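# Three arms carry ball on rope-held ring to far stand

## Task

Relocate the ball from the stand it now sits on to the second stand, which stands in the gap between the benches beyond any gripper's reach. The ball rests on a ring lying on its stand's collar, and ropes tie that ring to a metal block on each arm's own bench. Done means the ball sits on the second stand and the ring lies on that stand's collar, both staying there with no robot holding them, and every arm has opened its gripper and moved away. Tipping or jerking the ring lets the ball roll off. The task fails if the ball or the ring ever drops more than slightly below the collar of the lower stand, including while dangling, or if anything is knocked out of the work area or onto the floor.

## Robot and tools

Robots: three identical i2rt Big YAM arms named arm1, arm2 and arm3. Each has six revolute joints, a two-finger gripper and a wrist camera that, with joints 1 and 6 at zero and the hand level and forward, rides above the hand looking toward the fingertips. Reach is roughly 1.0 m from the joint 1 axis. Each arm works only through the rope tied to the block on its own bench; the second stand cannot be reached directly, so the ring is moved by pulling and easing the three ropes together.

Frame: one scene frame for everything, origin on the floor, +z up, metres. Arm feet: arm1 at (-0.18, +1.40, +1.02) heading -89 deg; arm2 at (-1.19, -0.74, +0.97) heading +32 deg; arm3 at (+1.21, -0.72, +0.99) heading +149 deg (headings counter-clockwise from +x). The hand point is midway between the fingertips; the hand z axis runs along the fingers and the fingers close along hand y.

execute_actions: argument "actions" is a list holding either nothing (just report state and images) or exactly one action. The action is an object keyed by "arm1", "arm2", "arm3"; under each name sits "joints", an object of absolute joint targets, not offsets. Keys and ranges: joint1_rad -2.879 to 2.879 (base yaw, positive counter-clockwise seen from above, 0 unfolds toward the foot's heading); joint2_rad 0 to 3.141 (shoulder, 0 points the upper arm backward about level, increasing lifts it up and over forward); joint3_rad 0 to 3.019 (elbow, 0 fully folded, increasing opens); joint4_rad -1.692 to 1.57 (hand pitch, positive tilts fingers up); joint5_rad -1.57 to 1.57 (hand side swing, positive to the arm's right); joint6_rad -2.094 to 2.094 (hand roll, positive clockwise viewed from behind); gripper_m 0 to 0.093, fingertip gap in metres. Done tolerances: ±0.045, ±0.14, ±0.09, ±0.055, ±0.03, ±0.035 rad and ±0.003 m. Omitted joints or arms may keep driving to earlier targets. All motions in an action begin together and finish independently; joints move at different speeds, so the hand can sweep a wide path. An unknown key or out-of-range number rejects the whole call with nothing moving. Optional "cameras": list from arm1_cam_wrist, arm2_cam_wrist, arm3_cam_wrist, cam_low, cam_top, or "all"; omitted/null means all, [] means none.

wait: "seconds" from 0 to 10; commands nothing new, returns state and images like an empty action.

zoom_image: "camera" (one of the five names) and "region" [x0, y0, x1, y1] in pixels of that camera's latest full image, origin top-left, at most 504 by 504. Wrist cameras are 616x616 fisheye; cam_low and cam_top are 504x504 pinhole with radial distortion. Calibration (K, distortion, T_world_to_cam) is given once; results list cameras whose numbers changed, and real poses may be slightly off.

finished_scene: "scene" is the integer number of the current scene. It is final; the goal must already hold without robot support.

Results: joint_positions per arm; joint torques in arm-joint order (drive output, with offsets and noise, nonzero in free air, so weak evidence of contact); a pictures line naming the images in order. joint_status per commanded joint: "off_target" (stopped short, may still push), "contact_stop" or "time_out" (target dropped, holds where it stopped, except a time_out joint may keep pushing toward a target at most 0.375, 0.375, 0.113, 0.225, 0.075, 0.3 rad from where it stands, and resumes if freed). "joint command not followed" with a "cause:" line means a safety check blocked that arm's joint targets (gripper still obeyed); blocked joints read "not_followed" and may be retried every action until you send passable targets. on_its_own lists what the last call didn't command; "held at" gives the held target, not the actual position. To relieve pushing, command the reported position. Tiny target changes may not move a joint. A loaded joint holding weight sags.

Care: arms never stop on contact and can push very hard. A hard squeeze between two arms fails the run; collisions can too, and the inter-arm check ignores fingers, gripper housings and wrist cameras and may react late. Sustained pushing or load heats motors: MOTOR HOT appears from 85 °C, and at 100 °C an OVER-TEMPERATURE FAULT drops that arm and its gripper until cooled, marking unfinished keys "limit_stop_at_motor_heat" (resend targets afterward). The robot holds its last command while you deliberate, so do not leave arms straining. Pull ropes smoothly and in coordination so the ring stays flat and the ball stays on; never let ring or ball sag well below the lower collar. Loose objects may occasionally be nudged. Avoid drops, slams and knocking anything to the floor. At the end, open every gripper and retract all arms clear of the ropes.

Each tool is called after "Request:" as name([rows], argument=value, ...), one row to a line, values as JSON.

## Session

Request:
execute_actions(actions=[], cameras=["cam_top","cam_low"])

Scene clock: 0.00 s.
Joint torques (N m, as the arm reports them, + toward a larger angle): no reading
arm1.joint_positions: joint1_rad=-0.722 joint2_rad=+0.506 joint3_rad=+1.407 joint4_rad=-1.246 joint5_rad=-0.269 joint6_rad=-0.636 gripper_m=+0.094
arm1.joint_status: not commanded
arm1.hand: x=-0.2583 y=+1.2262 z=+1.6146 quat_wxyz=(-0.170, -0.537, -0.613, +0.554) (m; scene frame)
arm2.joint_positions: joint1_rad=-0.904 joint2_rad=+0.288 joint3_rad=+1.476 joint4_rad=-1.240 joint5_rad=-0.113 joint6_rad=-0.390 gripper_m=+0.094
arm2.joint_status: not commanded
arm2.hand: x=-1.1227 y=-0.7598 z=+1.6117 quat_wxyz=(-0.657, +0.048, -0.724, +0.204) (m; scene frame)
arm3.joint_positions: joint1_rad=-0.244 joint2_rad=+0.591 joint3_rad=+1.444 joint4_rad=-1.167 joint5_rad=-0.162 joint6_rad=-0.299 gripper_m=+0.095
arm3.joint_status: not commanded
arm3.hand: x=+1.0218 y=-0.5738 z=+1.5952 quat_wxyz=(-0.244, +0.796, -0.146, -0.535) (m; scene frame)
pictures: cam_low, cam_top
Images, in order (width x height): cam_low 504x504, cam_top 504x504.

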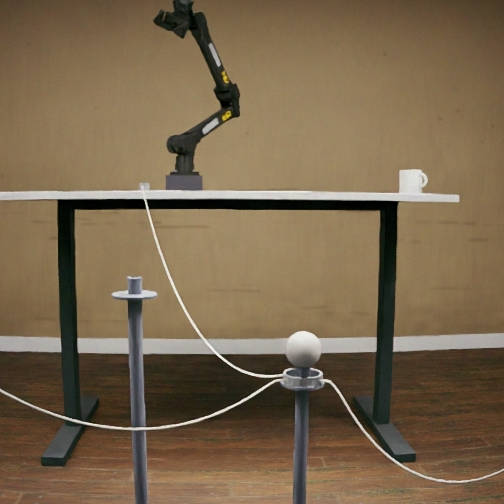

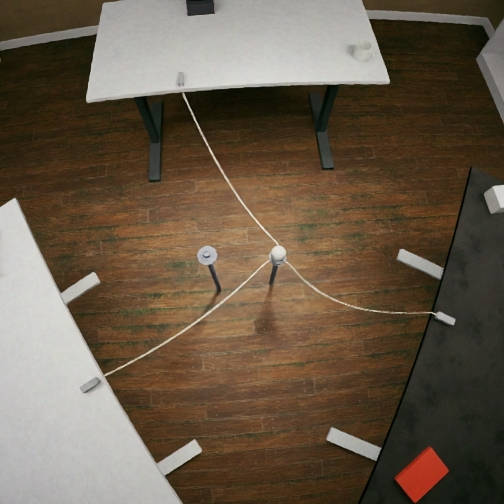

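Request:
execute_actions([
  {"arm1":{"joints":{"joint1_rad":-0.19,"joint2_rad":1.97,"joint3_rad":1.57,"joint4_rad":-1.08,"joint5_rad":0,"joint6_rad":0}},"arm2":{"joints":{"joint1_rad":-0.21,"joint2_rad":1.85,"joint3_rad":1.41,"joint4_rad":-1.03,"joint5_rad":0,"joint6_rad":0}},"arm3":{"joints":{"joint1_rad":-0.033,"joint2_rad":1.9,"joint3_rad":1.5,"joint4_rad":-1.06,"joint5_rad":0,"joint6_rad":0}}},
], cameras=["arm1_cam_wrist","arm2_cam_wrist","arm3_cam_wrist"])

Scene clock: 14.53 s.
Joint torques (N m, as the arm reports them, + toward a larger angle): arm1=[ -2.13 -21.05   9.3    1.26   0.04   0.05] | arm2=[  1.01 -15.44   8.12   1.64  -0.08   0.16] | arm3=[ -0.4  -16.9    9.52   0.88   0.14  -0.04]
arm1.joint_positions: joint1_rad=-0.188 joint2_rad=+1.964 joint3_rad=+1.559 joint4_rad=-1.090 joint5_rad=-0.003 joint6_rad=-0.010 gripper_m=+0.094
arm1.joint_status: all done
arm1.hand: x=-0.2778 y=+0.8106 z=+1.0784 quat_wxyz=(-0.020, -0.760, -0.649, +0.029) (m; scene frame)
arm2.joint_positions: joint1_rad=-0.205 joint2_rad=+1.843 joint3_rad=+1.406 joint4_rad=-1.040 joint5_rad=+0.001 joint6_rad=-0.012 gripper_m=+0.094
arm2.joint_status: all done
arm2.hand: x=-0.6648 y=-0.5549 z=+1.0418 quat_wxyz=(-0.049, +0.180, -0.982, -0.015) (m; scene frame)
arm3.joint_positions: joint1_rad=-0.038 joint2_rad=+1.902 joint3_rad=+1.482 joint4_rad=-1.067 joint5_rad=-0.005 joint6_rad=-0.008 gripper_m=+0.095
arm3.joint_status: all done
arm3.hand: x=+0.7184 y=-0.4030 z=+1.0499 quat_wxyz=(-0.009, +0.960, -0.278, -0.040) (m; scene frame)
pictures: arm1_cam_wrist, arm2_cam_wrist, arm3_cam_wrist
camera_calibration (this result's frames):
arm1_cam_wrist: T_world_to_cam=[[-0.987636, 0.156725, 0.00350766, -0.403889], [0.135442, 0.841827, 0.522478, -1.199], [0.0789323, 0.516493, -0.852646, 0.64663], [0, 0, 0, 1]] pos_world=[-0.28754, 0.738668, 1.17921]
arm2_cam_wrist: T_world_to_cam=[[0.355146, -0.934705, -0.01404, -0.269976], [-0.80859, -0.314695, 0.497141, -1.22583], [-0.469099, -0.165205, -0.867556, 0.625896], [0, 0, 0, 1]] pos_world=[-0.601704, -0.534709, 1.14862]
arm3_cam_wrist: T_world_to_cam=[[0.52838, 0.848955, -0.0094686, -0.0282559], [0.732189, -0.450004, 0.511268, -1.23975], [0.429783, -0.277077, -0.859369, 0.605305], [0, 0, 0, 1]] pos_world=[0.66251, -0.366187, 1.15376]
Images, in order (width x height): arm1_cam_wrist 616x616, arm2_cam_wrist 616x616, arm3_cam_wrist 616x616.

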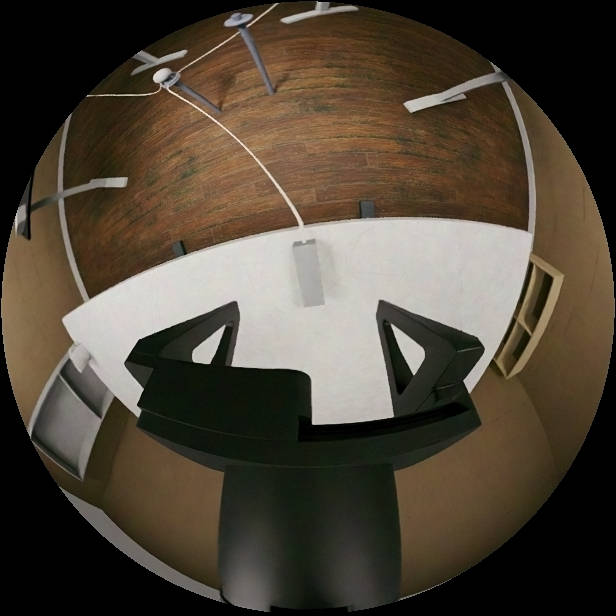

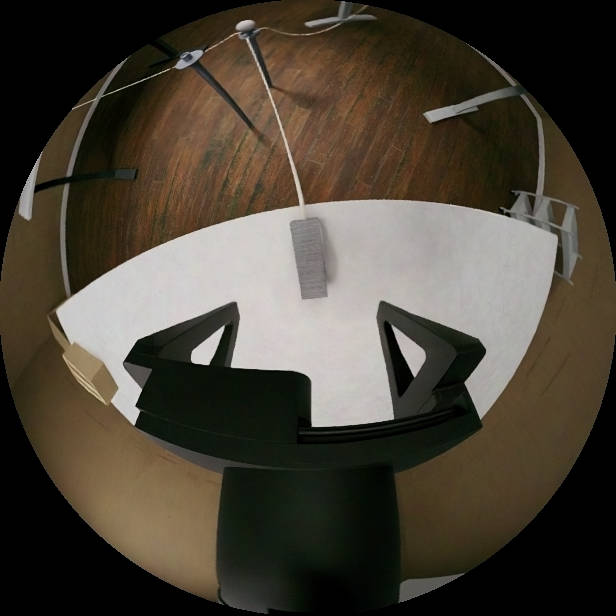

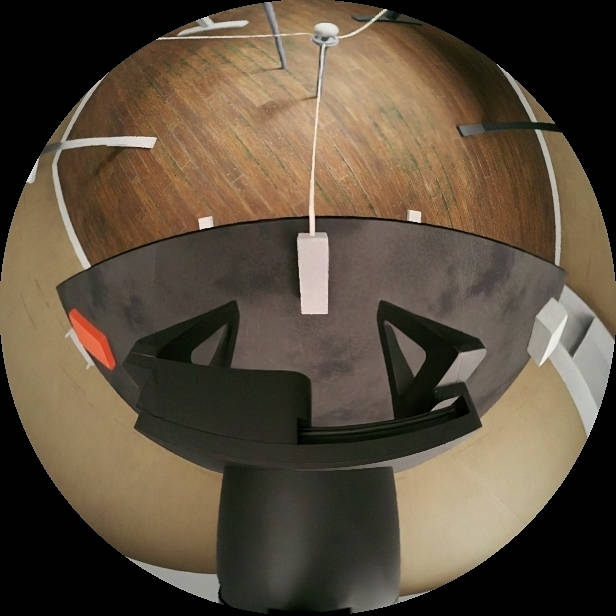

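Request:
execute_actions([
  {"arm1":{"joints":{"joint2_rad":2.135,"joint3_rad":1.57,"joint4_rad":-0.97}},"arm2":{"joints":{"joint2_rad":2.035,"joint3_rad":1.43,"joint4_rad":-0.92}},"arm3":{"joints":{"joint2_rad":2.055,"joint3_rad":1.47,"joint4_rad":-0.94}}},
], cameras=[])

Request:
execute_actions([
  {"arm1":{"joints":{"gripper_m":0}},"arm2":{"joints":{"gripper_m":0}},"arm3":{"joints":{"gripper_m":0}}},
], cameras=["arm1_cam_wrist","arm2_cam_wrist","arm3_cam_wrist"])

Scene clock: 26.20 s.
Joint torques (N m, as the arm reports them, + toward a larger angle): arm1=[ -2.14 -24.76   8.36   1.39   0.04   0.05] | arm2=[  1.17 -15.41   7.81   1.52  -0.07   0.14] | arm3=[ -1.12 -16.93   7.11   0.85  -0.09  -0.02]
arm1.joint_positions: joint1_rad=-0.188 joint2_rad=+2.153 joint3_rad=+1.559 joint4_rad=-0.986 joint5_rad=-0.003 joint6_rad=-0.010 gripper_m=+0.094
arm1.joint_status: all done
arm1.hand: x=-0.2791 y=+0.8096 z=+0.9695 quat_wxyz=(+0.007, -0.761, -0.649, -0.003) (m; scene frame)
arm2.joint_positions: joint1_rad=-0.205 joint2_rad=+2.012 joint3_rad=+1.423 joint4_rad=-0.928 joint5_rad=+0.001 joint6_rad=-0.011 gripper_m=+0.094
arm2.joint_status: all done
arm2.hand: x=-0.6482 y=-0.5474 z=+0.9578 quat_wxyz=(-0.029, +0.180, -0.983, -0.011) (m; scene frame)
arm3.joint_positions: joint1_rad=-0.028 joint2_rad=+2.043 joint3_rad=+1.476 joint4_rad=-0.947 joint5_rad=+0.000 joint6_rad=-0.008 gripper_m=+0.095
arm3.joint_status: all done
arm3.hand: x=+0.7063 y=-0.4009 z=+0.9699 quat_wxyz=(-0.007, +0.961, -0.274, -0.025) (m; scene frame)
pictures: none
No camera images: the call's "cameras" was empty. Leave "cameras" out to get every camera's image.

Scene clock: 26.93 s.
Joint torques (N m, as the arm reports them, + toward a larger angle): arm1=[ -2.08 -24.75   8.36   1.38   0.     0.02] | arm2=[  1.25 -16.13   7.79   1.51  -0.09   0.14] | arm3=[ -1.16 -17.     7.14   0.95  -0.09  -0.04]
arm1.joint_positions: joint1_rad=-0.188 joint2_rad=+2.153 joint3_rad=+1.559 joint4_rad=-0.985 joint5_rad=-0.002 joint6_rad=-0.008 gripper_m=+0.024
arm1.joint_status: gripper_m off_target (ended at +0.024, target +0.000)
arm1.hand: x=-0.2793 y=+0.8096 z=+0.9695 quat_wxyz=(+0.008, -0.761, -0.648, -0.003) (m; scene frame)
arm2.joint_positions: joint1_rad=-0.205 joint2_rad=+2.012 joint3_rad=+1.423 joint4_rad=-0.928 joint5_rad=+0.001 joint6_rad=-0.010 gripper_m=+0.025
arm2.joint_status: gripper_m off_target (ended at +0.025, target +0.000)
arm2.hand: x=-0.6482 y=-0.5474 z=+0.9578 quat_wxyz=(-0.029, +0.179, -0.983, -0.012) (m; scene frame)
arm3.joint_positions: joint1_rad=-0.029 joint2_rad=+2.043 joint3_rad=+1.476 joint4_rad=-0.947 joint5_rad=+0.001 joint6_rad=-0.007 gripper_m=+0.025
arm3.joint_status: gripper_m off_target (ended at +0.025, target +0.000)
arm3.hand: x=+0.7065 y=-0.4006 z=+0.9699 quat_wxyz=(-0.007, +0.961, -0.275, -0.025) (m; scene frame)
pictures: arm1_cam_wrist, arm2_cam_wrist, arm3_cam_wrist
camera_calibration (this result's frames):
arm1_cam_wrist: T_world_to_cam=[[-0.987181, 0.159558, 0.00380283, -0.407275], [0.13077, 0.794955, 0.592407, -1.17217], [0.0915, 0.58531, -0.80563, 0.456627], [0, 0, 0, 1]] pos_world=[-0.290551, 0.729534, 1.06382]
arm2_cam_wrist: T_world_to_cam=[[0.353, -0.935508, -0.0147013, -0.271175], [-0.789723, -0.306343, 0.531499, -1.18437], [-0.501725, -0.176009, -0.846931, 0.515211], [0, 0, 0, 1]] pos_world=[-0.581104, -0.525827, 1.06185]
arm3_cam_wrist: T_world_to_cam=[[0.522381, 0.852702, -0.00432334, -0.0239711], [0.721227, -0.439121, 0.535728, -1.20066], [0.454918, -0.282972, -0.844379, 0.507708], [0, 0, 0, 1]] pos_world=[0.647506, -0.363127, 1.07182]
Images, in order (width x height): arm1_cam_wrist 616x616, arm2_cam_wrist 616x616, arm3_cam_wrist 616x616.

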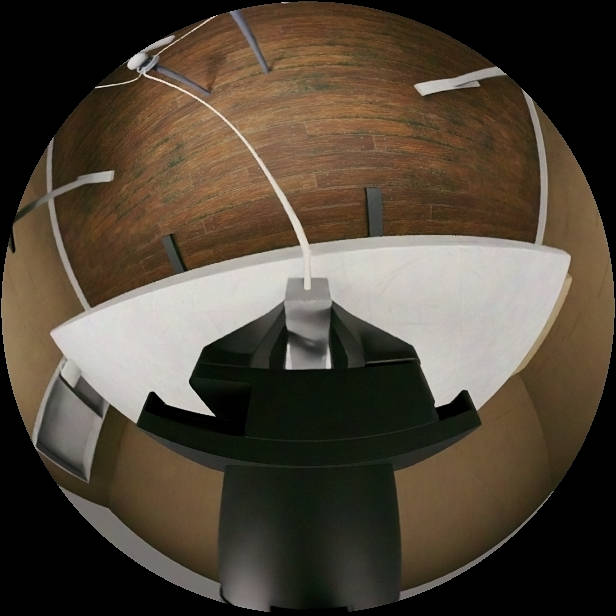

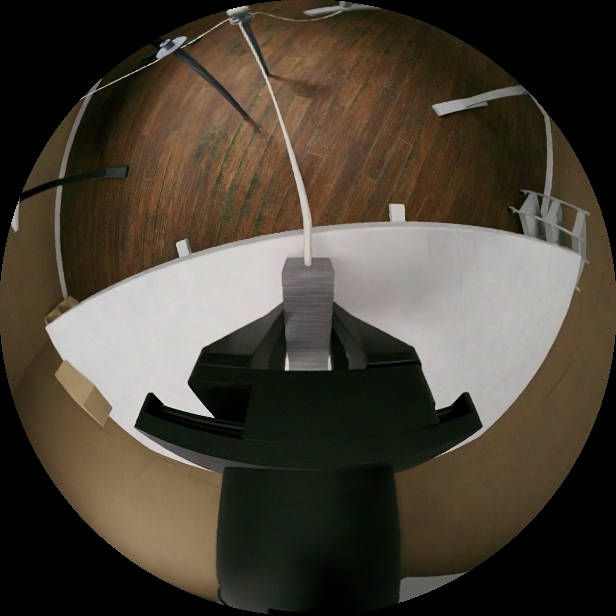

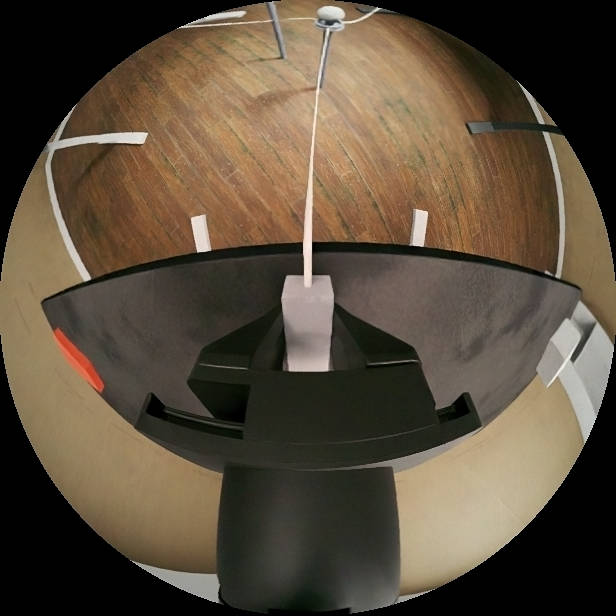

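Request:
execute_actions([
  {"arm1":{"joints":{"joint2_rad":2.0,"joint4_rad":-1.08}},"arm2":{"joints":{"joint2_rad":1.93,"joint3_rad":1.5}},"arm3":{"joints":{"joint2_rad":1.9,"joint4_rad":-1.08}}},
], cameras=[])

Request:
execute_actions([
  {"arm1":{"joints":{"joint1_rad":0.43}},"arm2":{"joints":{"joint1_rad":0.02}},"arm3":{"joints":{"joint1_rad":-0.1,"joint2_rad":1.7,"joint3_rad":1.3,"joint4_rad":-1.15}}},
], cameras=["cam_low","cam_top"])

Scene clock: 47.83 s.
Joint torques (N m, as the arm reports them, + toward a larger angle): arm1=[ -2.11 -23.24   9.1    0.14   0.     0.02] | arm2=[  1.01 -18.88  11.56   1.72  -0.06   0.13] | arm3=[ -1.06 -17.25   8.76   0.23  -0.08  -0.04]
arm1.joint_positions: joint1_rad=-0.188 joint2_rad=+2.013 joint3_rad=+1.559 joint4_rad=-1.065 joint5_rad=-0.002 joint6_rad=-0.008 gripper_m=+0.024
arm1.joint_status: all done
arm1.hand: x=-0.2786 y=+0.8090 z=+1.0501 quat_wxyz=(-0.011, -0.761, -0.648, +0.020) (m; scene frame)
arm2.joint_positions: joint1_rad=-0.205 joint2_rad=+1.947 joint3_rad=+1.454 joint4_rad=-0.928 joint5_rad=+0.001 joint6_rad=-0.010 gripper_m=+0.025
arm2.joint_status: all done
arm2.hand: x=-0.6280 y=-0.5407 z=+1.0056 quat_wxyz=(-0.076, +0.178, -0.981, -0.020) (m; scene frame)
arm3.joint_positions: joint1_rad=-0.029 joint2_rad=+1.905 joint3_rad=+1.461 joint4_rad=-1.069 joint5_rad=+0.001 joint6_rad=-0.007 gripper_m=+0.025
arm3.joint_status: all done
arm3.hand: x=+0.7242 y=-0.4117 z=+1.0400 quat_wxyz=(-0.008, +0.961, -0.275, -0.026) (m; scene frame)
pictures: none
No camera images: the call's "cameras" was empty. Leave "cameras" out to get every camera's image.

Scene clock: 49.47 s.
Joint torques (N m, as the arm reports them, + toward a larger angle): arm1=[ -1.29 -23.41   9.05   0.17  -0.03   0.02] | arm2=[  1.96 -18.73  11.43   1.7    0.     0.13] | arm3=[ -0.06 -14.45   8.75   0.36  -0.09  -0.04]
arm1.joint_positions: joint1_rad=+0.424 joint2_rad=+2.013 joint3_rad=+1.559 joint4_rad=-1.065 joint5_rad=-0.001 joint6_rad=-0.008 gripper_m=+0.024
arm1.joint_status: all done
arm1.hand: x=+0.0802 y=+0.8586 z=+1.0473 quat_wxyz=(-0.016, -0.531, -0.847, +0.013) (m; scene frame)
arm2.joint_positions: joint1_rad=+0.014 joint2_rad=+1.947 joint3_rad=+1.454 joint4_rad=-0.928 joint5_rad=-0.001 joint6_rad=-0.010 gripper_m=+0.025
arm2.joint_status: all done
arm2.hand: x=-0.6860 y=-0.4236 z=+1.0073 quat_wxyz=(-0.075, +0.284, -0.955, -0.029) (m; scene frame)
arm3.joint_positions: joint1_rad=-0.109 joint2_rad=+1.705 joint3_rad=+1.293 joint4_rad=-1.144 joint5_rad=+0.001 joint6_rad=-0.007 gripper_m=+0.025
arm3.joint_status: all done
arm3.hand: x=+0.8106 y=-0.4196 z=+1.0822 quat_wxyz=(-0.002, +0.950, -0.313, -0.005) (m; scene frame)
pictures: cam_low, cam_top
Images, in order (width x height): cam_low 504x504, cam_top 504x504.

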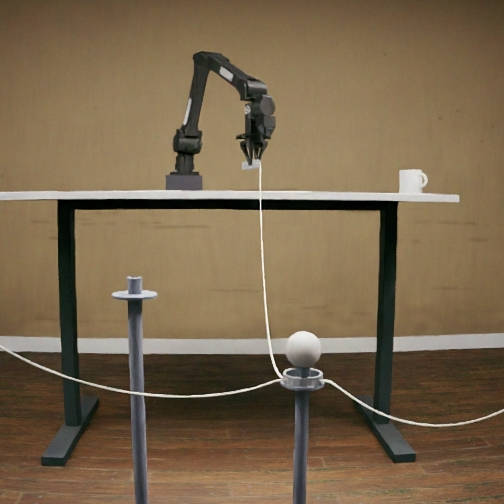

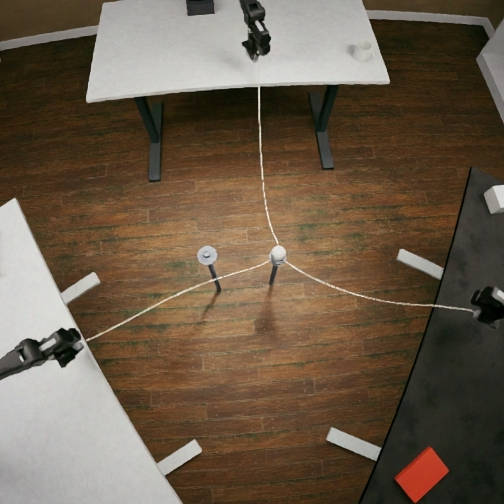

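Request:
execute_actions([
  {"arm1":{"joints":{"joint2_rad":1.84,"joint4_rad":-1.27}},"arm2":{"joints":{"joint2_rad":1.82,"joint4_rad":-1.12}},"arm3":{"joints":{"joint2_rad":1.53,"joint4_rad":-1.32}}},
], cameras=["cam_low","cam_top","arm3_cam_wrist"])

Scene clock: 60.10 s.
Joint torques (N m, as the arm reports them, + toward a larger angle): arm1=[ -1.26 -20.23   9.59   0.1   -0.02   0.02] | arm2=[  1.85 -16.56  11.59   0.69   0.     0.14] | arm3=[  0.09 -11.15   9.29   0.2   -0.09  -0.05]
arm1.joint_positions: joint1_rad=+0.424 joint2_rad=+1.844 joint3_rad=+1.559 joint4_rad=-1.255 joint5_rad=-0.001 joint6_rad=-0.008 gripper_m=+0.024
arm1.joint_status: all done
arm1.hand: x=+0.0648 y=+0.8919 z=+1.1410 quat_wxyz=(-0.008, -0.531, -0.847, +0.007) (m; scene frame)
arm2.joint_positions: joint1_rad=+0.014 joint2_rad=+1.821 joint3_rad=+1.454 joint4_rad=-1.105 joint5_rad=-0.001 joint6_rad=-0.010 gripper_m=+0.025
arm2.joint_status: all done
arm2.hand: x=-0.7157 y=-0.4436 z=+1.0716 quat_wxyz=(-0.051, +0.285, -0.957, -0.021) (m; scene frame)
arm3.joint_positions: joint1_rad=-0.109 joint2_rad=+1.523 joint3_rad=+1.292 joint4_rad=-1.310 joint5_rad=+0.001 joint6_rad=-0.007 gripper_m=+0.025
arm3.joint_status: all done
arm3.hand: x=+0.8444 y=-0.4449 z=+1.1633 quat_wxyz=(-0.004, +0.950, -0.313, -0.013) (m; scene frame)
pictures: arm3_cam_wrist, cam_low, cam_top
camera_calibration (this result's frames):
arm3_cam_wrist: T_world_to_cam=[[0.58902, 0.808107, -0.00436098, -0.133468], [0.672485, -0.487161, 0.557169, -1.42837], [0.448128, -0.331117, -0.830387, 0.563753], [0, 0, 0, 1]] pos_world=[0.786541, -0.401323, 1.2634]
Images, in order (width x height): arm3_cam_wrist 616x616, cam_low 504x504, cam_top 504x504.

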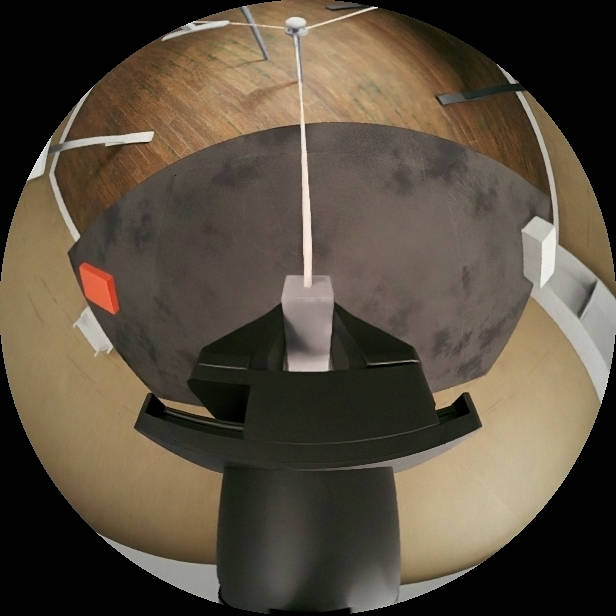

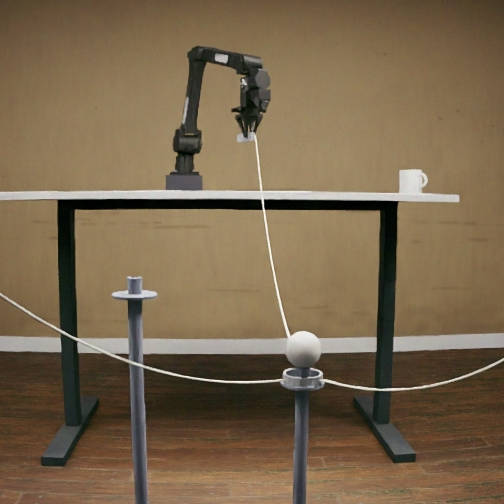

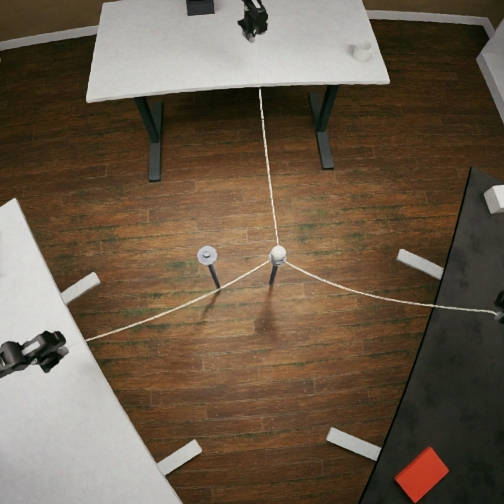

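Request:
execute_actions([
  {"arm2":{"joints":{"joint3_rad":1.73,"joint4_rad":-1.35}},"arm3":{"joints":{"joint2_rad":1.445,"joint4_rad":-1.42}}},
], cameras=["cam_low","cam_top"])

Scene clock: 68.10 s.
Joint torques (N m, as the arm reports them, + toward a larger angle): arm1=[ -1.32 -20.52   9.58   0.12  -0.03   0.02] | arm2=[  1.73 -15.75  11.81   0.69   0.02   0.14] | arm3=[ -0.2  -12.07   9.39   0.14  -0.09  -0.05]
arm1.joint_positions: joint1_rad=+0.424 joint2_rad=+1.844 joint3_rad=+1.559 joint4_rad=-1.255 joint5_rad=-0.001 joint6_rad=-0.008 gripper_m=+0.024
arm1.joint_status: not commanded
arm1.hand: x=+0.0648 y=+0.8919 z=+1.1410 quat_wxyz=(-0.008, -0.531, -0.847, +0.007) (m; scene frame)
arm2.joint_positions: joint1_rad=+0.014 joint2_rad=+1.823 joint3_rad=+1.689 joint4_rad=-1.334 joint5_rad=-0.001 joint6_rad=-0.010 gripper_m=+0.025
arm2.joint_status: all done
arm2.hand: x=-0.6961 y=-0.4322 z=+1.1581 quat_wxyz=(-0.053, +0.285, -0.957, -0.022) (m; scene frame)
arm3.joint_positions: joint1_rad=-0.109 joint2_rad=+1.459 joint3_rad=+1.292 joint4_rad=-1.409 joint5_rad=+0.001 joint6_rad=-0.007 gripper_m=+0.025
arm3.joint_status: all done
arm3.hand: x=+0.8669 y=-0.4618 z=+1.1896 quat_wxyz=(+0.001, +0.950, -0.313, +0.004) (m; scene frame)
pictures: cam_low, cam_top
Images, in order (width x height): cam_low 504x504, cam_top 504x504.

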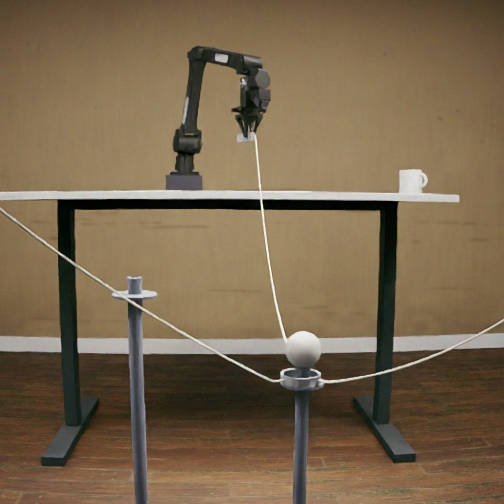

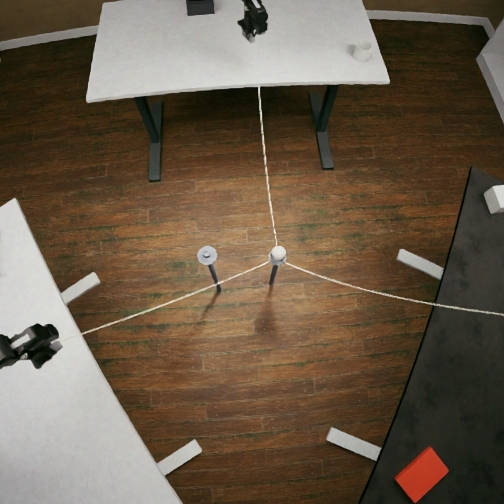

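Request:
execute_actions([
  {"arm1":{"joints":{"joint3_rad":1.65,"joint4_rad":-1.33}},"arm3":{"joints":{"joint2_rad":1.39,"joint4_rad":-1.45}}},
], cameras=["cam_low","cam_top","arm3_cam_wrist"])

Scene clock: 75.10 s.
Joint torques (N m, as the arm reports them, + toward a larger angle): arm1=[ -1.34 -20.46  14.34  -0.01  -0.03   0.02] | arm2=[  1.7  -17.37  11.72   0.66   0.     0.14] | arm3=[ -0.11 -11.67   9.49   0.14  -0.09  -0.03]
arm1.joint_positions: joint1_rad=+0.424 joint2_rad=+1.844 joint3_rad=+1.576 joint4_rad=-1.314 joint5_rad=-0.001 joint6_rad=-0.008 gripper_m=+0.024
arm1.joint_status: all done
arm1.hand: x=+0.0612 y=+0.8996 z=+1.1471 quat_wxyz=(+0.010, -0.531, -0.847, -0.004) (m; scene frame)
arm2.joint_positions: joint1_rad=+0.014 joint2_rad=+1.823 joint3_rad=+1.689 joint4_rad=-1.334 joint5_rad=-0.001 joint6_rad=-0.010 gripper_m=+0.025
arm2.joint_status: not commanded
arm2.hand: x=-0.6961 y=-0.4322 z=+1.1581 quat_wxyz=(-0.053, +0.285, -0.957, -0.022) (m; scene frame)
arm3.joint_positions: joint1_rad=-0.109 joint2_rad=+1.408 joint3_rad=+1.292 joint4_rad=-1.438 joint5_rad=+0.001 joint6_rad=-0.007 gripper_m=+0.025
arm3.joint_status: all done
arm3.hand: x=+0.8761 y=-0.4687 z=+1.2099 quat_wxyz=(-0.002, +0.950, -0.313, -0.007) (m; scene frame)
pictures: arm3_cam_wrist, cam_low, cam_top
camera_calibration (this result's frames):
arm3_cam_wrist: T_world_to_cam=[[0.589061, 0.808076, -0.00453403, -0.132578], [0.666825, -0.482909, 0.567577, -1.4928], [0.456456, -0.337361, -0.823308, 0.56163], [0, 0, 0, 1]] pos_world=[0.817176, -0.424283, 1.30907]
Images, in order (width x height): arm3_cam_wrist 616x616, cam_low 504x504, cam_top 504x504.

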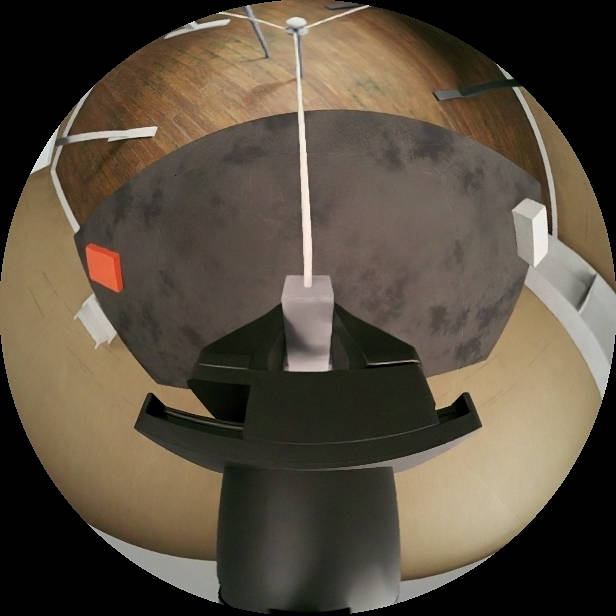

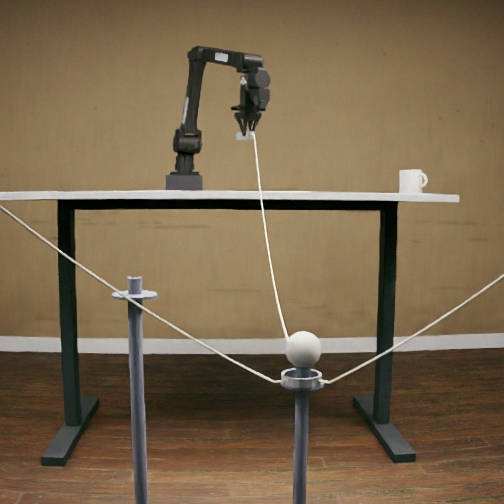

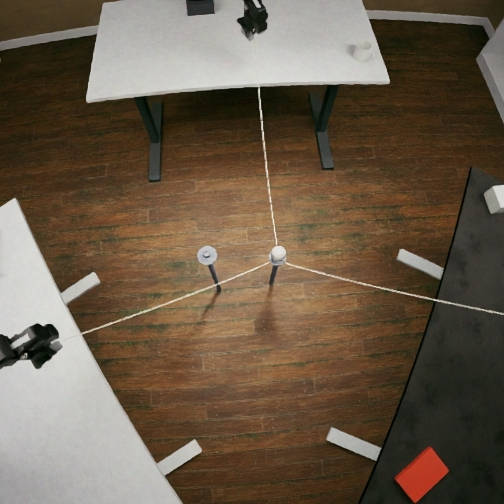

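Request:
execute_actions([
  {"arm1":{"joints":{"joint3_rad":1.74,"joint4_rad":-1.47}},"arm2":{"joints":{"joint3_rad":1.79,"joint4_rad":-1.41}},"arm3":{"joints":{"joint3_rad":1.4,"joint4_rad":-1.5}}},
], cameras=["cam_low","cam_top"])

Scene clock: 83.00 s.
Joint torques (N m, as the arm reports them, + toward a larger angle): arm1=[ -1.36 -20.71  13.57  -0.21  -0.02   0.02] | arm2=[  1.75 -17.08  12.93   0.56  -0.02   0.13] | arm3=[ -0.17 -12.    13.94  -0.01  -0.08  -0.04]
arm1.joint_positions: joint1_rad=+0.424 joint2_rad=+1.844 joint3_rad=+1.678 joint4_rad=-1.451 joint5_rad=-0.001 joint6_rad=-0.008 gripper_m=+0.024
arm1.joint_status: all done
arm1.hand: x=+0.0615 y=+0.8995 z=+1.1855 quat_wxyz=(+0.025, -0.531, -0.847, -0.014) (m; scene frame)
arm2.joint_positions: joint1_rad=+0.014 joint2_rad=+1.823 joint3_rad=+1.735 joint4_rad=-1.392 joint5_rad=-0.001 joint6_rad=-0.010 gripper_m=+0.025
arm2.joint_status: all done
arm2.hand: x=-0.6968 y=-0.4330 z=+1.1752 quat_wxyz=(-0.047, +0.285, -0.957, -0.020) (m; scene frame)
arm3.joint_positions: joint1_rad=-0.109 joint2_rad=+1.408 joint3_rad=+1.334 joint4_rad=-1.486 joint5_rad=+0.001 joint6_rad=-0.007 gripper_m=+0.025
arm3.joint_status: all done
arm3.hand: x=+0.8762 y=-0.4687 z=+1.2257 quat_wxyz=(-0.001, +0.950, -0.313, -0.003) (m; scene frame)
pictures: cam_low, cam_top
Images, in order (width x height): cam_low 504x504, cam_top 504x504.

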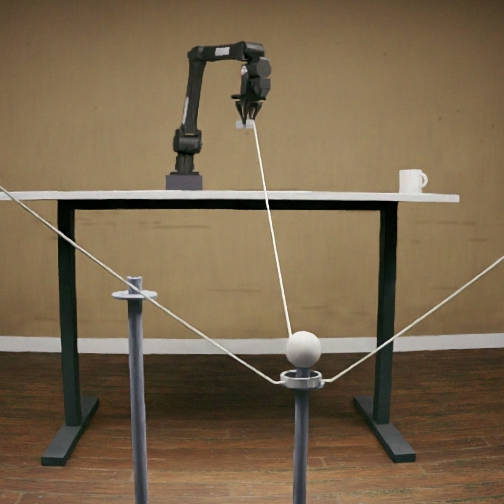

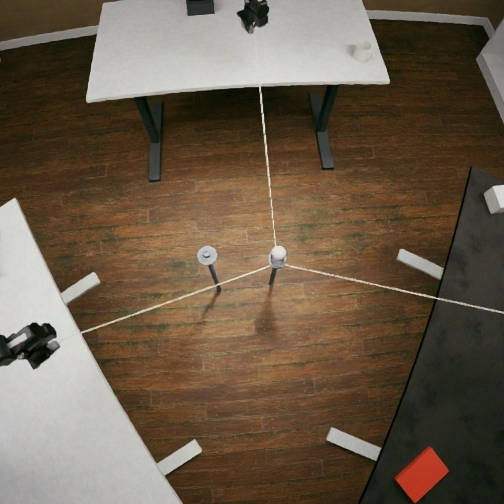

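All taut. Lift evenly.

Request:
execute_actions([
  {"arm1":{"joints":{"joint3_rad":1.8,"joint4_rad":-1.53}},"arm2":{"joints":{"joint3_rad":1.855,"joint4_rad":-1.48}},"arm3":{"joints":{"joint3_rad":1.46,"joint4_rad":-1.56}}},
], cameras=["cam_low","cam_top"])

Request:
execute_actions([
  {"arm1":{"joints":{"joint3_rad":1.85,"joint4_rad":-1.58}},"arm2":{"joints":{"joint3_rad":1.905,"joint4_rad":-1.53}},"arm3":{"joints":{"joint3_rad":1.51,"joint4_rad":-1.61}}},
], cameras=["cam_low","cam_top"])

Scene clock: 90.40 s.
Joint torques (N m, as the arm reports them, + toward a larger angle): arm1=[ -1.18 -20.8   14.24  -0.25  -0.03   0.02] | arm2=[  1.85 -16.56  12.81   0.54  -0.02   0.13] | arm3=[ -0.07 -11.93  13.95   0.01  -0.06  -0.04]
arm1.joint_positions: joint1_rad=+0.424 joint2_rad=+1.844 joint3_rad=+1.731 joint4_rad=-1.510 joint5_rad=-0.001 joint6_rad=-0.008 gripper_m=+0.024
arm1.joint_status: all done
arm1.hand: x=+0.0621 y=+0.8984 z=+1.2053 quat_wxyz=(+0.028, -0.531, -0.847, -0.016) (m; scene frame)
arm2.joint_positions: joint1_rad=+0.014 joint2_rad=+1.823 joint3_rad=+1.802 joint4_rad=-1.461 joint5_rad=-0.001 joint6_rad=-0.010 gripper_m=+0.025
arm2.joint_status: all done
arm2.hand: x=-0.6962 y=-0.4329 z=+1.2007 quat_wxyz=(-0.046, +0.285, -0.957, -0.020) (m; scene frame)
arm3.joint_positions: joint1_rad=-0.109 joint2_rad=+1.408 joint3_rad=+1.396 joint4_rad=-1.544 joint5_rad=+0.001 joint6_rad=-0.007 gripper_m=+0.025
arm3.joint_status: all done
arm3.hand: x=+0.8746 y=-0.4675 z=+1.2493 quat_wxyz=(-0.002, +0.950, -0.313, -0.005) (m; scene frame)
pictures: cam_low, cam_top
Images, in order (width x height): cam_low 504x504, cam_top 504x504.

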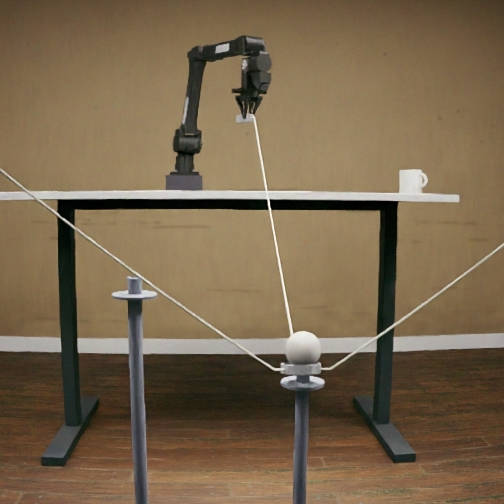

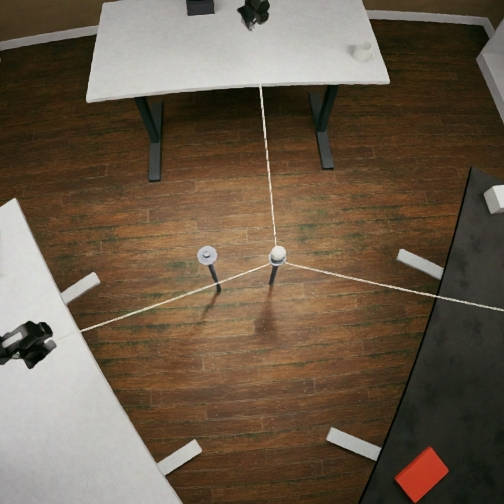

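Scene clock: 91.10 s.
Joint torques (N m, as the arm reports them, + toward a larger angle): arm1=[ -1.3  -20.95  14.34  -0.27  -0.06   0.02] | arm2=[  1.59 -16.51  12.86   0.43   0.01   0.15] | arm3=[  0.18 -11.66  14.12  -0.11  -0.08  -0.02]
arm1.joint_positions: joint1_rad=+0.424 joint2_rad=+1.844 joint3_rad=+1.779 joint4_rad=-1.559 joint5_rad=+0.000 joint6_rad=-0.008 gripper_m=+0.024
arm1.joint_status: all done
arm1.hand: x=+0.0628 y=+0.8967 z=+1.2237 quat_wxyz=(+0.028, -0.531, -0.847, -0.015) (m; scene frame)
arm2.joint_positions: joint1_rad=+0.014 joint2_rad=+1.823 joint3_rad=+1.849 joint4_rad=-1.509 joint5_rad=-0.001 joint6_rad=-0.010 gripper_m=+0.025
arm2.joint_status: all done
arm2.hand: x=-0.6965 y=-0.4333 z=+1.2183 quat_wxyz=(-0.045, +0.285, -0.957, -0.020) (m; scene frame)
arm3.joint_positions: joint1_rad=-0.109 joint2_rad=+1.408 joint3_rad=+1.443 joint4_rad=-1.593 joint5_rad=+0.001 joint6_rad=-0.007 gripper_m=+0.025
arm3.joint_status: all done
arm3.hand: x=+0.8750 y=-0.4678 z=+1.2672 quat_wxyz=(-0.002, +0.950, -0.313, -0.004) (m; scene frame)
pictures: cam_low, cam_top
Images, in order (width x height): cam_low 504x504, cam_top 504x504.

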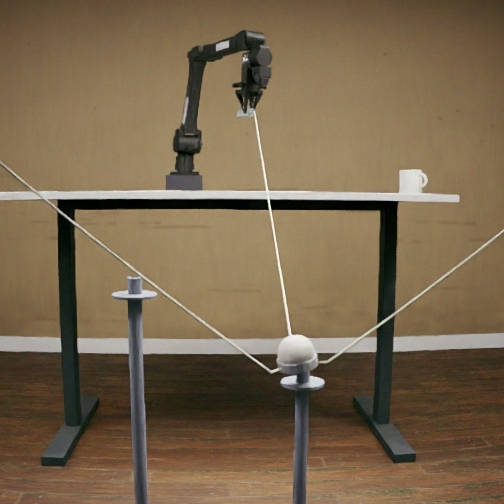

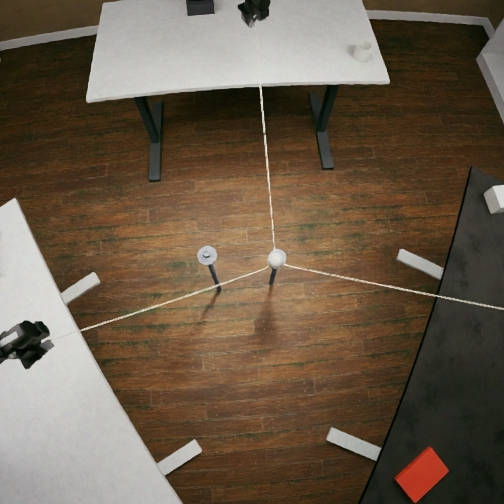

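Request:
execute_actions([
  {"arm1":{"joints":{"joint2_rad":1.76}},"arm2":{"joints":{"joint2_rad":1.745}},"arm3":{"joints":{"joint2_rad":1.335}}},
], cameras=["cam_low"])

Request:
wait(seconds=5)

Scene clock: 99.40 s.
Joint torques (N m, as the arm reports them, + toward a larger angle): arm1=[ -1.28 -24.29  14.48  -0.23  -0.06   0.02] | arm2=[  1.73 -18.56  12.89   0.52   0.     0.12] | arm3=[ -0.11 -11.88  14.22  -0.03  -0.1   -0.04]
arm1.joint_positions: joint1_rad=+0.424 joint2_rad=+1.806 joint3_rad=+1.779 joint4_rad=-1.559 joint5_rad=+0.000 joint6_rad=-0.008 gripper_m=+0.024
arm1.joint_status: all done
arm1.hand: x=+0.0616 y=+0.8995 z=+1.2445 quat_wxyz=(+0.012, -0.531, -0.847, -0.005) (m; scene frame)
arm2.joint_positions: joint1_rad=+0.014 joint2_rad=+1.780 joint3_rad=+1.849 joint4_rad=-1.509 joint5_rad=-0.001 joint6_rad=-0.010 gripper_m=+0.025
arm2.joint_status: all done
arm2.hand: x=-0.7012 y=-0.4367 z=+1.2426 quat_wxyz=(-0.066, +0.284, -0.956, -0.026) (m; scene frame)
arm3.joint_positions: joint1_rad=-0.109 joint2_rad=+1.364 joint3_rad=+1.443 joint4_rad=-1.593 joint5_rad=+0.001 joint6_rad=-0.007 gripper_m=+0.025
arm3.joint_status: all done
arm3.hand: x=+0.8806 y=-0.4720 z=+1.2842 quat_wxyz=(-0.009, +0.949, -0.313, -0.025) (m; scene frame)
pictures: cam_low
Images, in order (width x height): cam_low 504x504.

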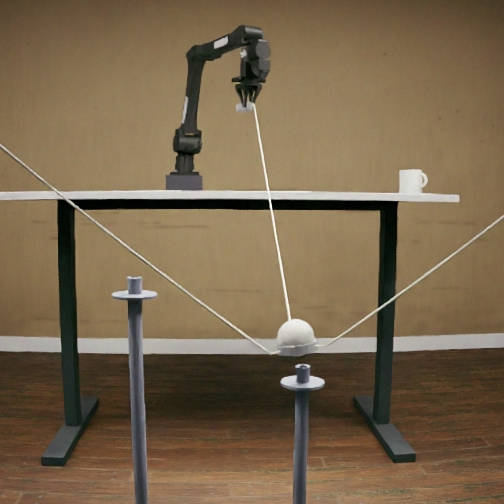

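Scene clock: 104.40 s.
Joint torques (N m, as the arm reports them, + toward a larger angle): arm1=[ -1.29 -24.34  14.47  -0.23  -0.07   0.02] | arm2=[  1.88 -18.49  13.08   0.4    0.01   0.16] | arm3=[ -0.01 -11.97  14.22  -0.02  -0.08  -0.06]
arm1.joint_positions: joint1_rad=+0.424 joint2_rad=+1.806 joint3_rad=+1.779 joint4_rad=-1.559 joint5_rad=+0.000 joint6_rad=-0.008 gripper_m=+0.024
arm1.joint_status: all done
arm1.hand: x=+0.0616 y=+0.8995 z=+1.2445 quat_wxyz=(+0.012, -0.531, -0.847, -0.005) (m; scene frame)
arm2.joint_positions: joint1_rad=+0.014 joint2_rad=+1.780 joint3_rad=+1.849 joint4_rad=-1.509 joint5_rad=-0.001 joint6_rad=-0.010 gripper_m=+0.025
arm2.joint_status: all done
arm2.hand: x=-0.7012 y=-0.4367 z=+1.2426 quat_wxyz=(-0.066, +0.284, -0.956, -0.026) (m; scene frame)
arm3.joint_positions: joint1_rad=-0.109 joint2_rad=+1.364 joint3_rad=+1.443 joint4_rad=-1.593 joint5_rad=+0.001 joint6_rad=-0.007 gripper_m=+0.025
arm3.joint_status: all done
arm3.hand: x=+0.8806 y=-0.4720 z=+1.2842 quat_wxyz=(-0.009, +0.949, -0.313, -0.025) (m; scene frame)
wait: 5.00 s; at rest by 0.27 s
pictures: arm1_cam_wrist, arm2_cam_wrist, arm3_cam_wrist, cam_low, cam_top
camera_calibration (this result's frames):
arm1_cam_wrist: T_world_to_cam=[[-0.899913, -0.436069, -0.0000112216, 0.448973], [-0.348504, 0.71919, 0.601091, -1.3643], [-0.26211, 0.540934, -0.79918, 0.647969], [0, 0, 0, 1]] pos_world=[0.0984103, 0.826468, 1.33792]
arm2_cam_wrist: T_world_to_cam=[[0.54776, -0.836517, -0.014067, 0.0342501], [-0.738299, -0.491218, 0.462189, -1.30224], [-0.393539, -0.242783, -0.88667, 0.845408], [0, 0, 0, 1]] pos_world=[-0.647505, -0.405785, 1.35196]
arm3_cam_wrist: T_world_to_cam=[[0.588939, 0.808168, -0.00399185, -0.132738], [0.684144, -0.495917, 0.534802, -1.51888], [0.43023, -0.317697, -0.844968, 0.679811], [0, 0, 0, 1]] pos_world=[0.824829, -0.429989, 1.38619]
Images, in order (width x height): arm1_cam_wrist 616x616, arm2_cam_wrist 616x616, arm3_cam_wrist 616x616, cam_low 504x504, cam_top 504x504.

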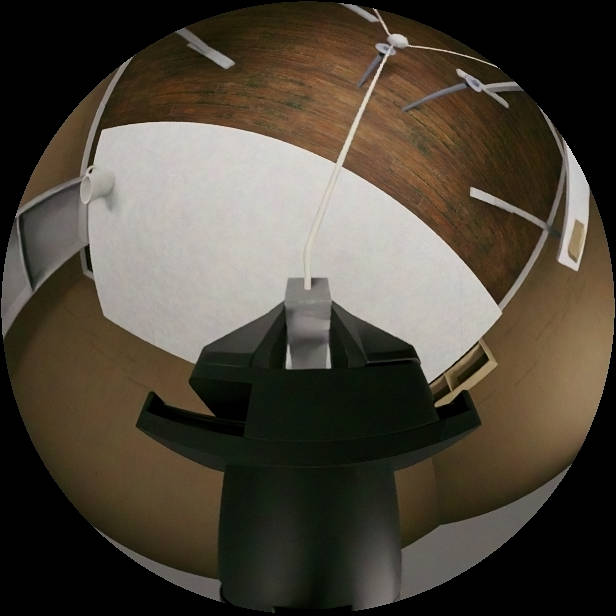

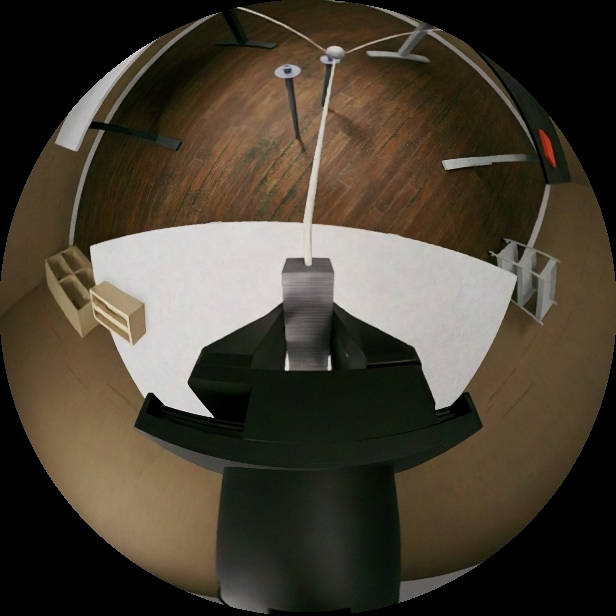

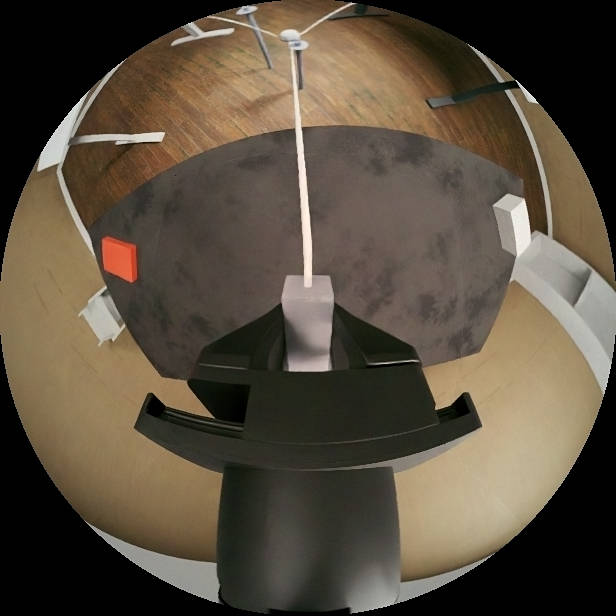

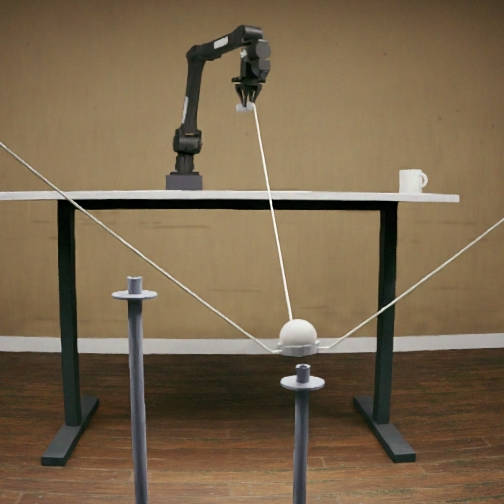

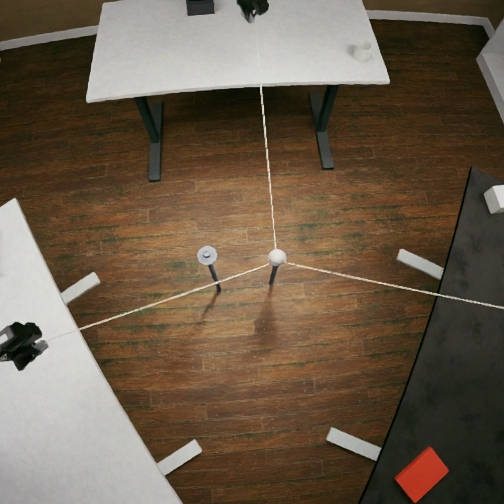

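Request:
execute_actions([
  {"arm1":{"joints":{"joint2_rad":1.69,"joint4_rad":-1.61}},"arm2":{"joints":{"joint2_rad":1.7,"joint3_rad":1.955,"joint4_rad":-1.6}},"arm3":{"joints":{"joint2_rad":1.265,"joint4_rad":-1.65}}},
], cameras=["cam_low"])

Scene clock: 111.73 s.
Joint torques (N m, as the arm reports them, + toward a larger angle): arm1=[ -1.32 -21.48  14.59  -0.1   -0.07   0.02] | arm2=[  1.93 -17.86  12.96   0.69   0.     0.14] | arm3=[-0.28 -9.61 14.17  0.11 -0.09 -0.05]
arm1.joint_positions: joint1_rad=+0.424 joint2_rad=+1.722 joint3_rad=+1.779 joint4_rad=-1.590 joint5_rad=+0.000 joint6_rad=-0.008 gripper_m=+0.024
arm1.joint_status: all done
arm1.hand: x=+0.0544 y=+0.9151 z=+1.2886 quat_wxyz=(-0.011, -0.531, -0.847, +0.010) (m; scene frame)
arm2.joint_positions: joint1_rad=+0.014 joint2_rad=+1.728 joint3_rad=+1.898 joint4_rad=-1.580 joint5_rad=-0.001 joint6_rad=-0.010 gripper_m=+0.025
arm2.joint_status: all done
arm2.hand: x=-0.7149 y=-0.4461 z=+1.2890 quat_wxyz=(-0.081, +0.284, -0.955, -0.030) (m; scene frame)
arm3.joint_positions: joint1_rad=-0.109 joint2_rad=+1.282 joint3_rad=+1.443 joint4_rad=-1.634 joint5_rad=+0.001 joint6_rad=-0.007 gripper_m=+0.025
arm3.joint_status: all done
arm3.hand: x=+0.9007 y=-0.4871 z=+1.3139 quat_wxyz=(-0.015, +0.949, -0.313, -0.044) (m; scene frame)
pictures: cam_low
Images, in order (width x height): cam_low 504x504.

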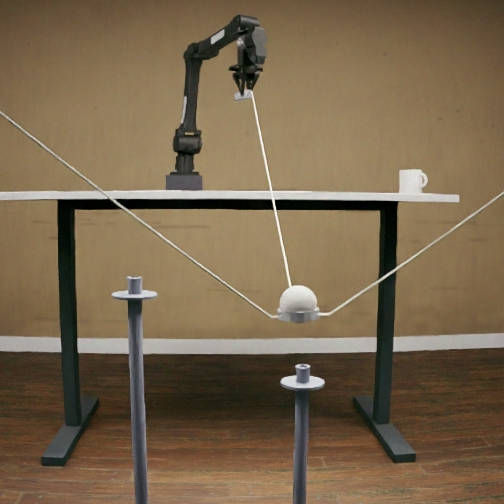

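Request:
execute_actions([
  {"arm1":{"joints":{"joint2_rad":1.625,"joint4_rad":-1.65}},"arm2":{"joints":{"joint2_rad":1.655,"joint3_rad":2.0,"joint4_rad":-1.67}},"arm3":{"joints":{"joint2_rad":1.19,"joint4_rad":-1.69}}},
], cameras=["cam_low"])

Scene clock: 116.33 s.
Joint torques (N m, as the arm reports them, + toward a larger angle): arm1=[ -1.26 -21.03  14.61  -0.08  -0.08   0.02] | arm2=[  1.94 -16.9   13.05   0.66   0.01   0.13] | arm3=[-0.1  -8.62 14.12  0.19 -0.09 -0.04]
arm1.joint_positions: joint1_rad=+0.424 joint2_rad=+1.662 joint3_rad=+1.779 joint4_rad=-1.629 joint5_rad=+0.000 joint6_rad=-0.007 gripper_m=+0.024
arm1.joint_status: all done
arm1.hand: x=+0.0465 y=+0.9318 z=+1.3182 quat_wxyz=(-0.019, -0.531, -0.847, +0.015) (m; scene frame)
arm2.joint_positions: joint1_rad=+0.014 joint2_rad=+1.686 joint3_rad=+1.941 joint4_rad=-1.650 joint5_rad=-0.001 joint6_rad=-0.010 gripper_m=+0.025
arm2.joint_status: all done
arm2.hand: x=-0.7304 y=-0.4566 z=+1.3258 quat_wxyz=(-0.087, +0.284, -0.954, -0.032) (m; scene frame)
arm3.joint_positions: joint1_rad=-0.109 joint2_rad=+1.207 joint3_rad=+1.443 joint4_rad=-1.674 joint5_rad=+0.001 joint6_rad=-0.007 gripper_m=+0.025
arm3.joint_status: all done
arm3.hand: x=+0.9210 y=-0.5023 z=+1.3386 quat_wxyz=(-0.021, +0.948, -0.313, -0.061) (m; scene frame)
pictures: cam_low
Images, in order (width x height): cam_low 504x504.

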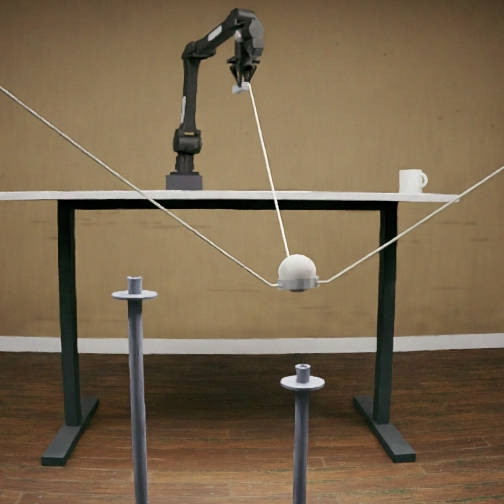

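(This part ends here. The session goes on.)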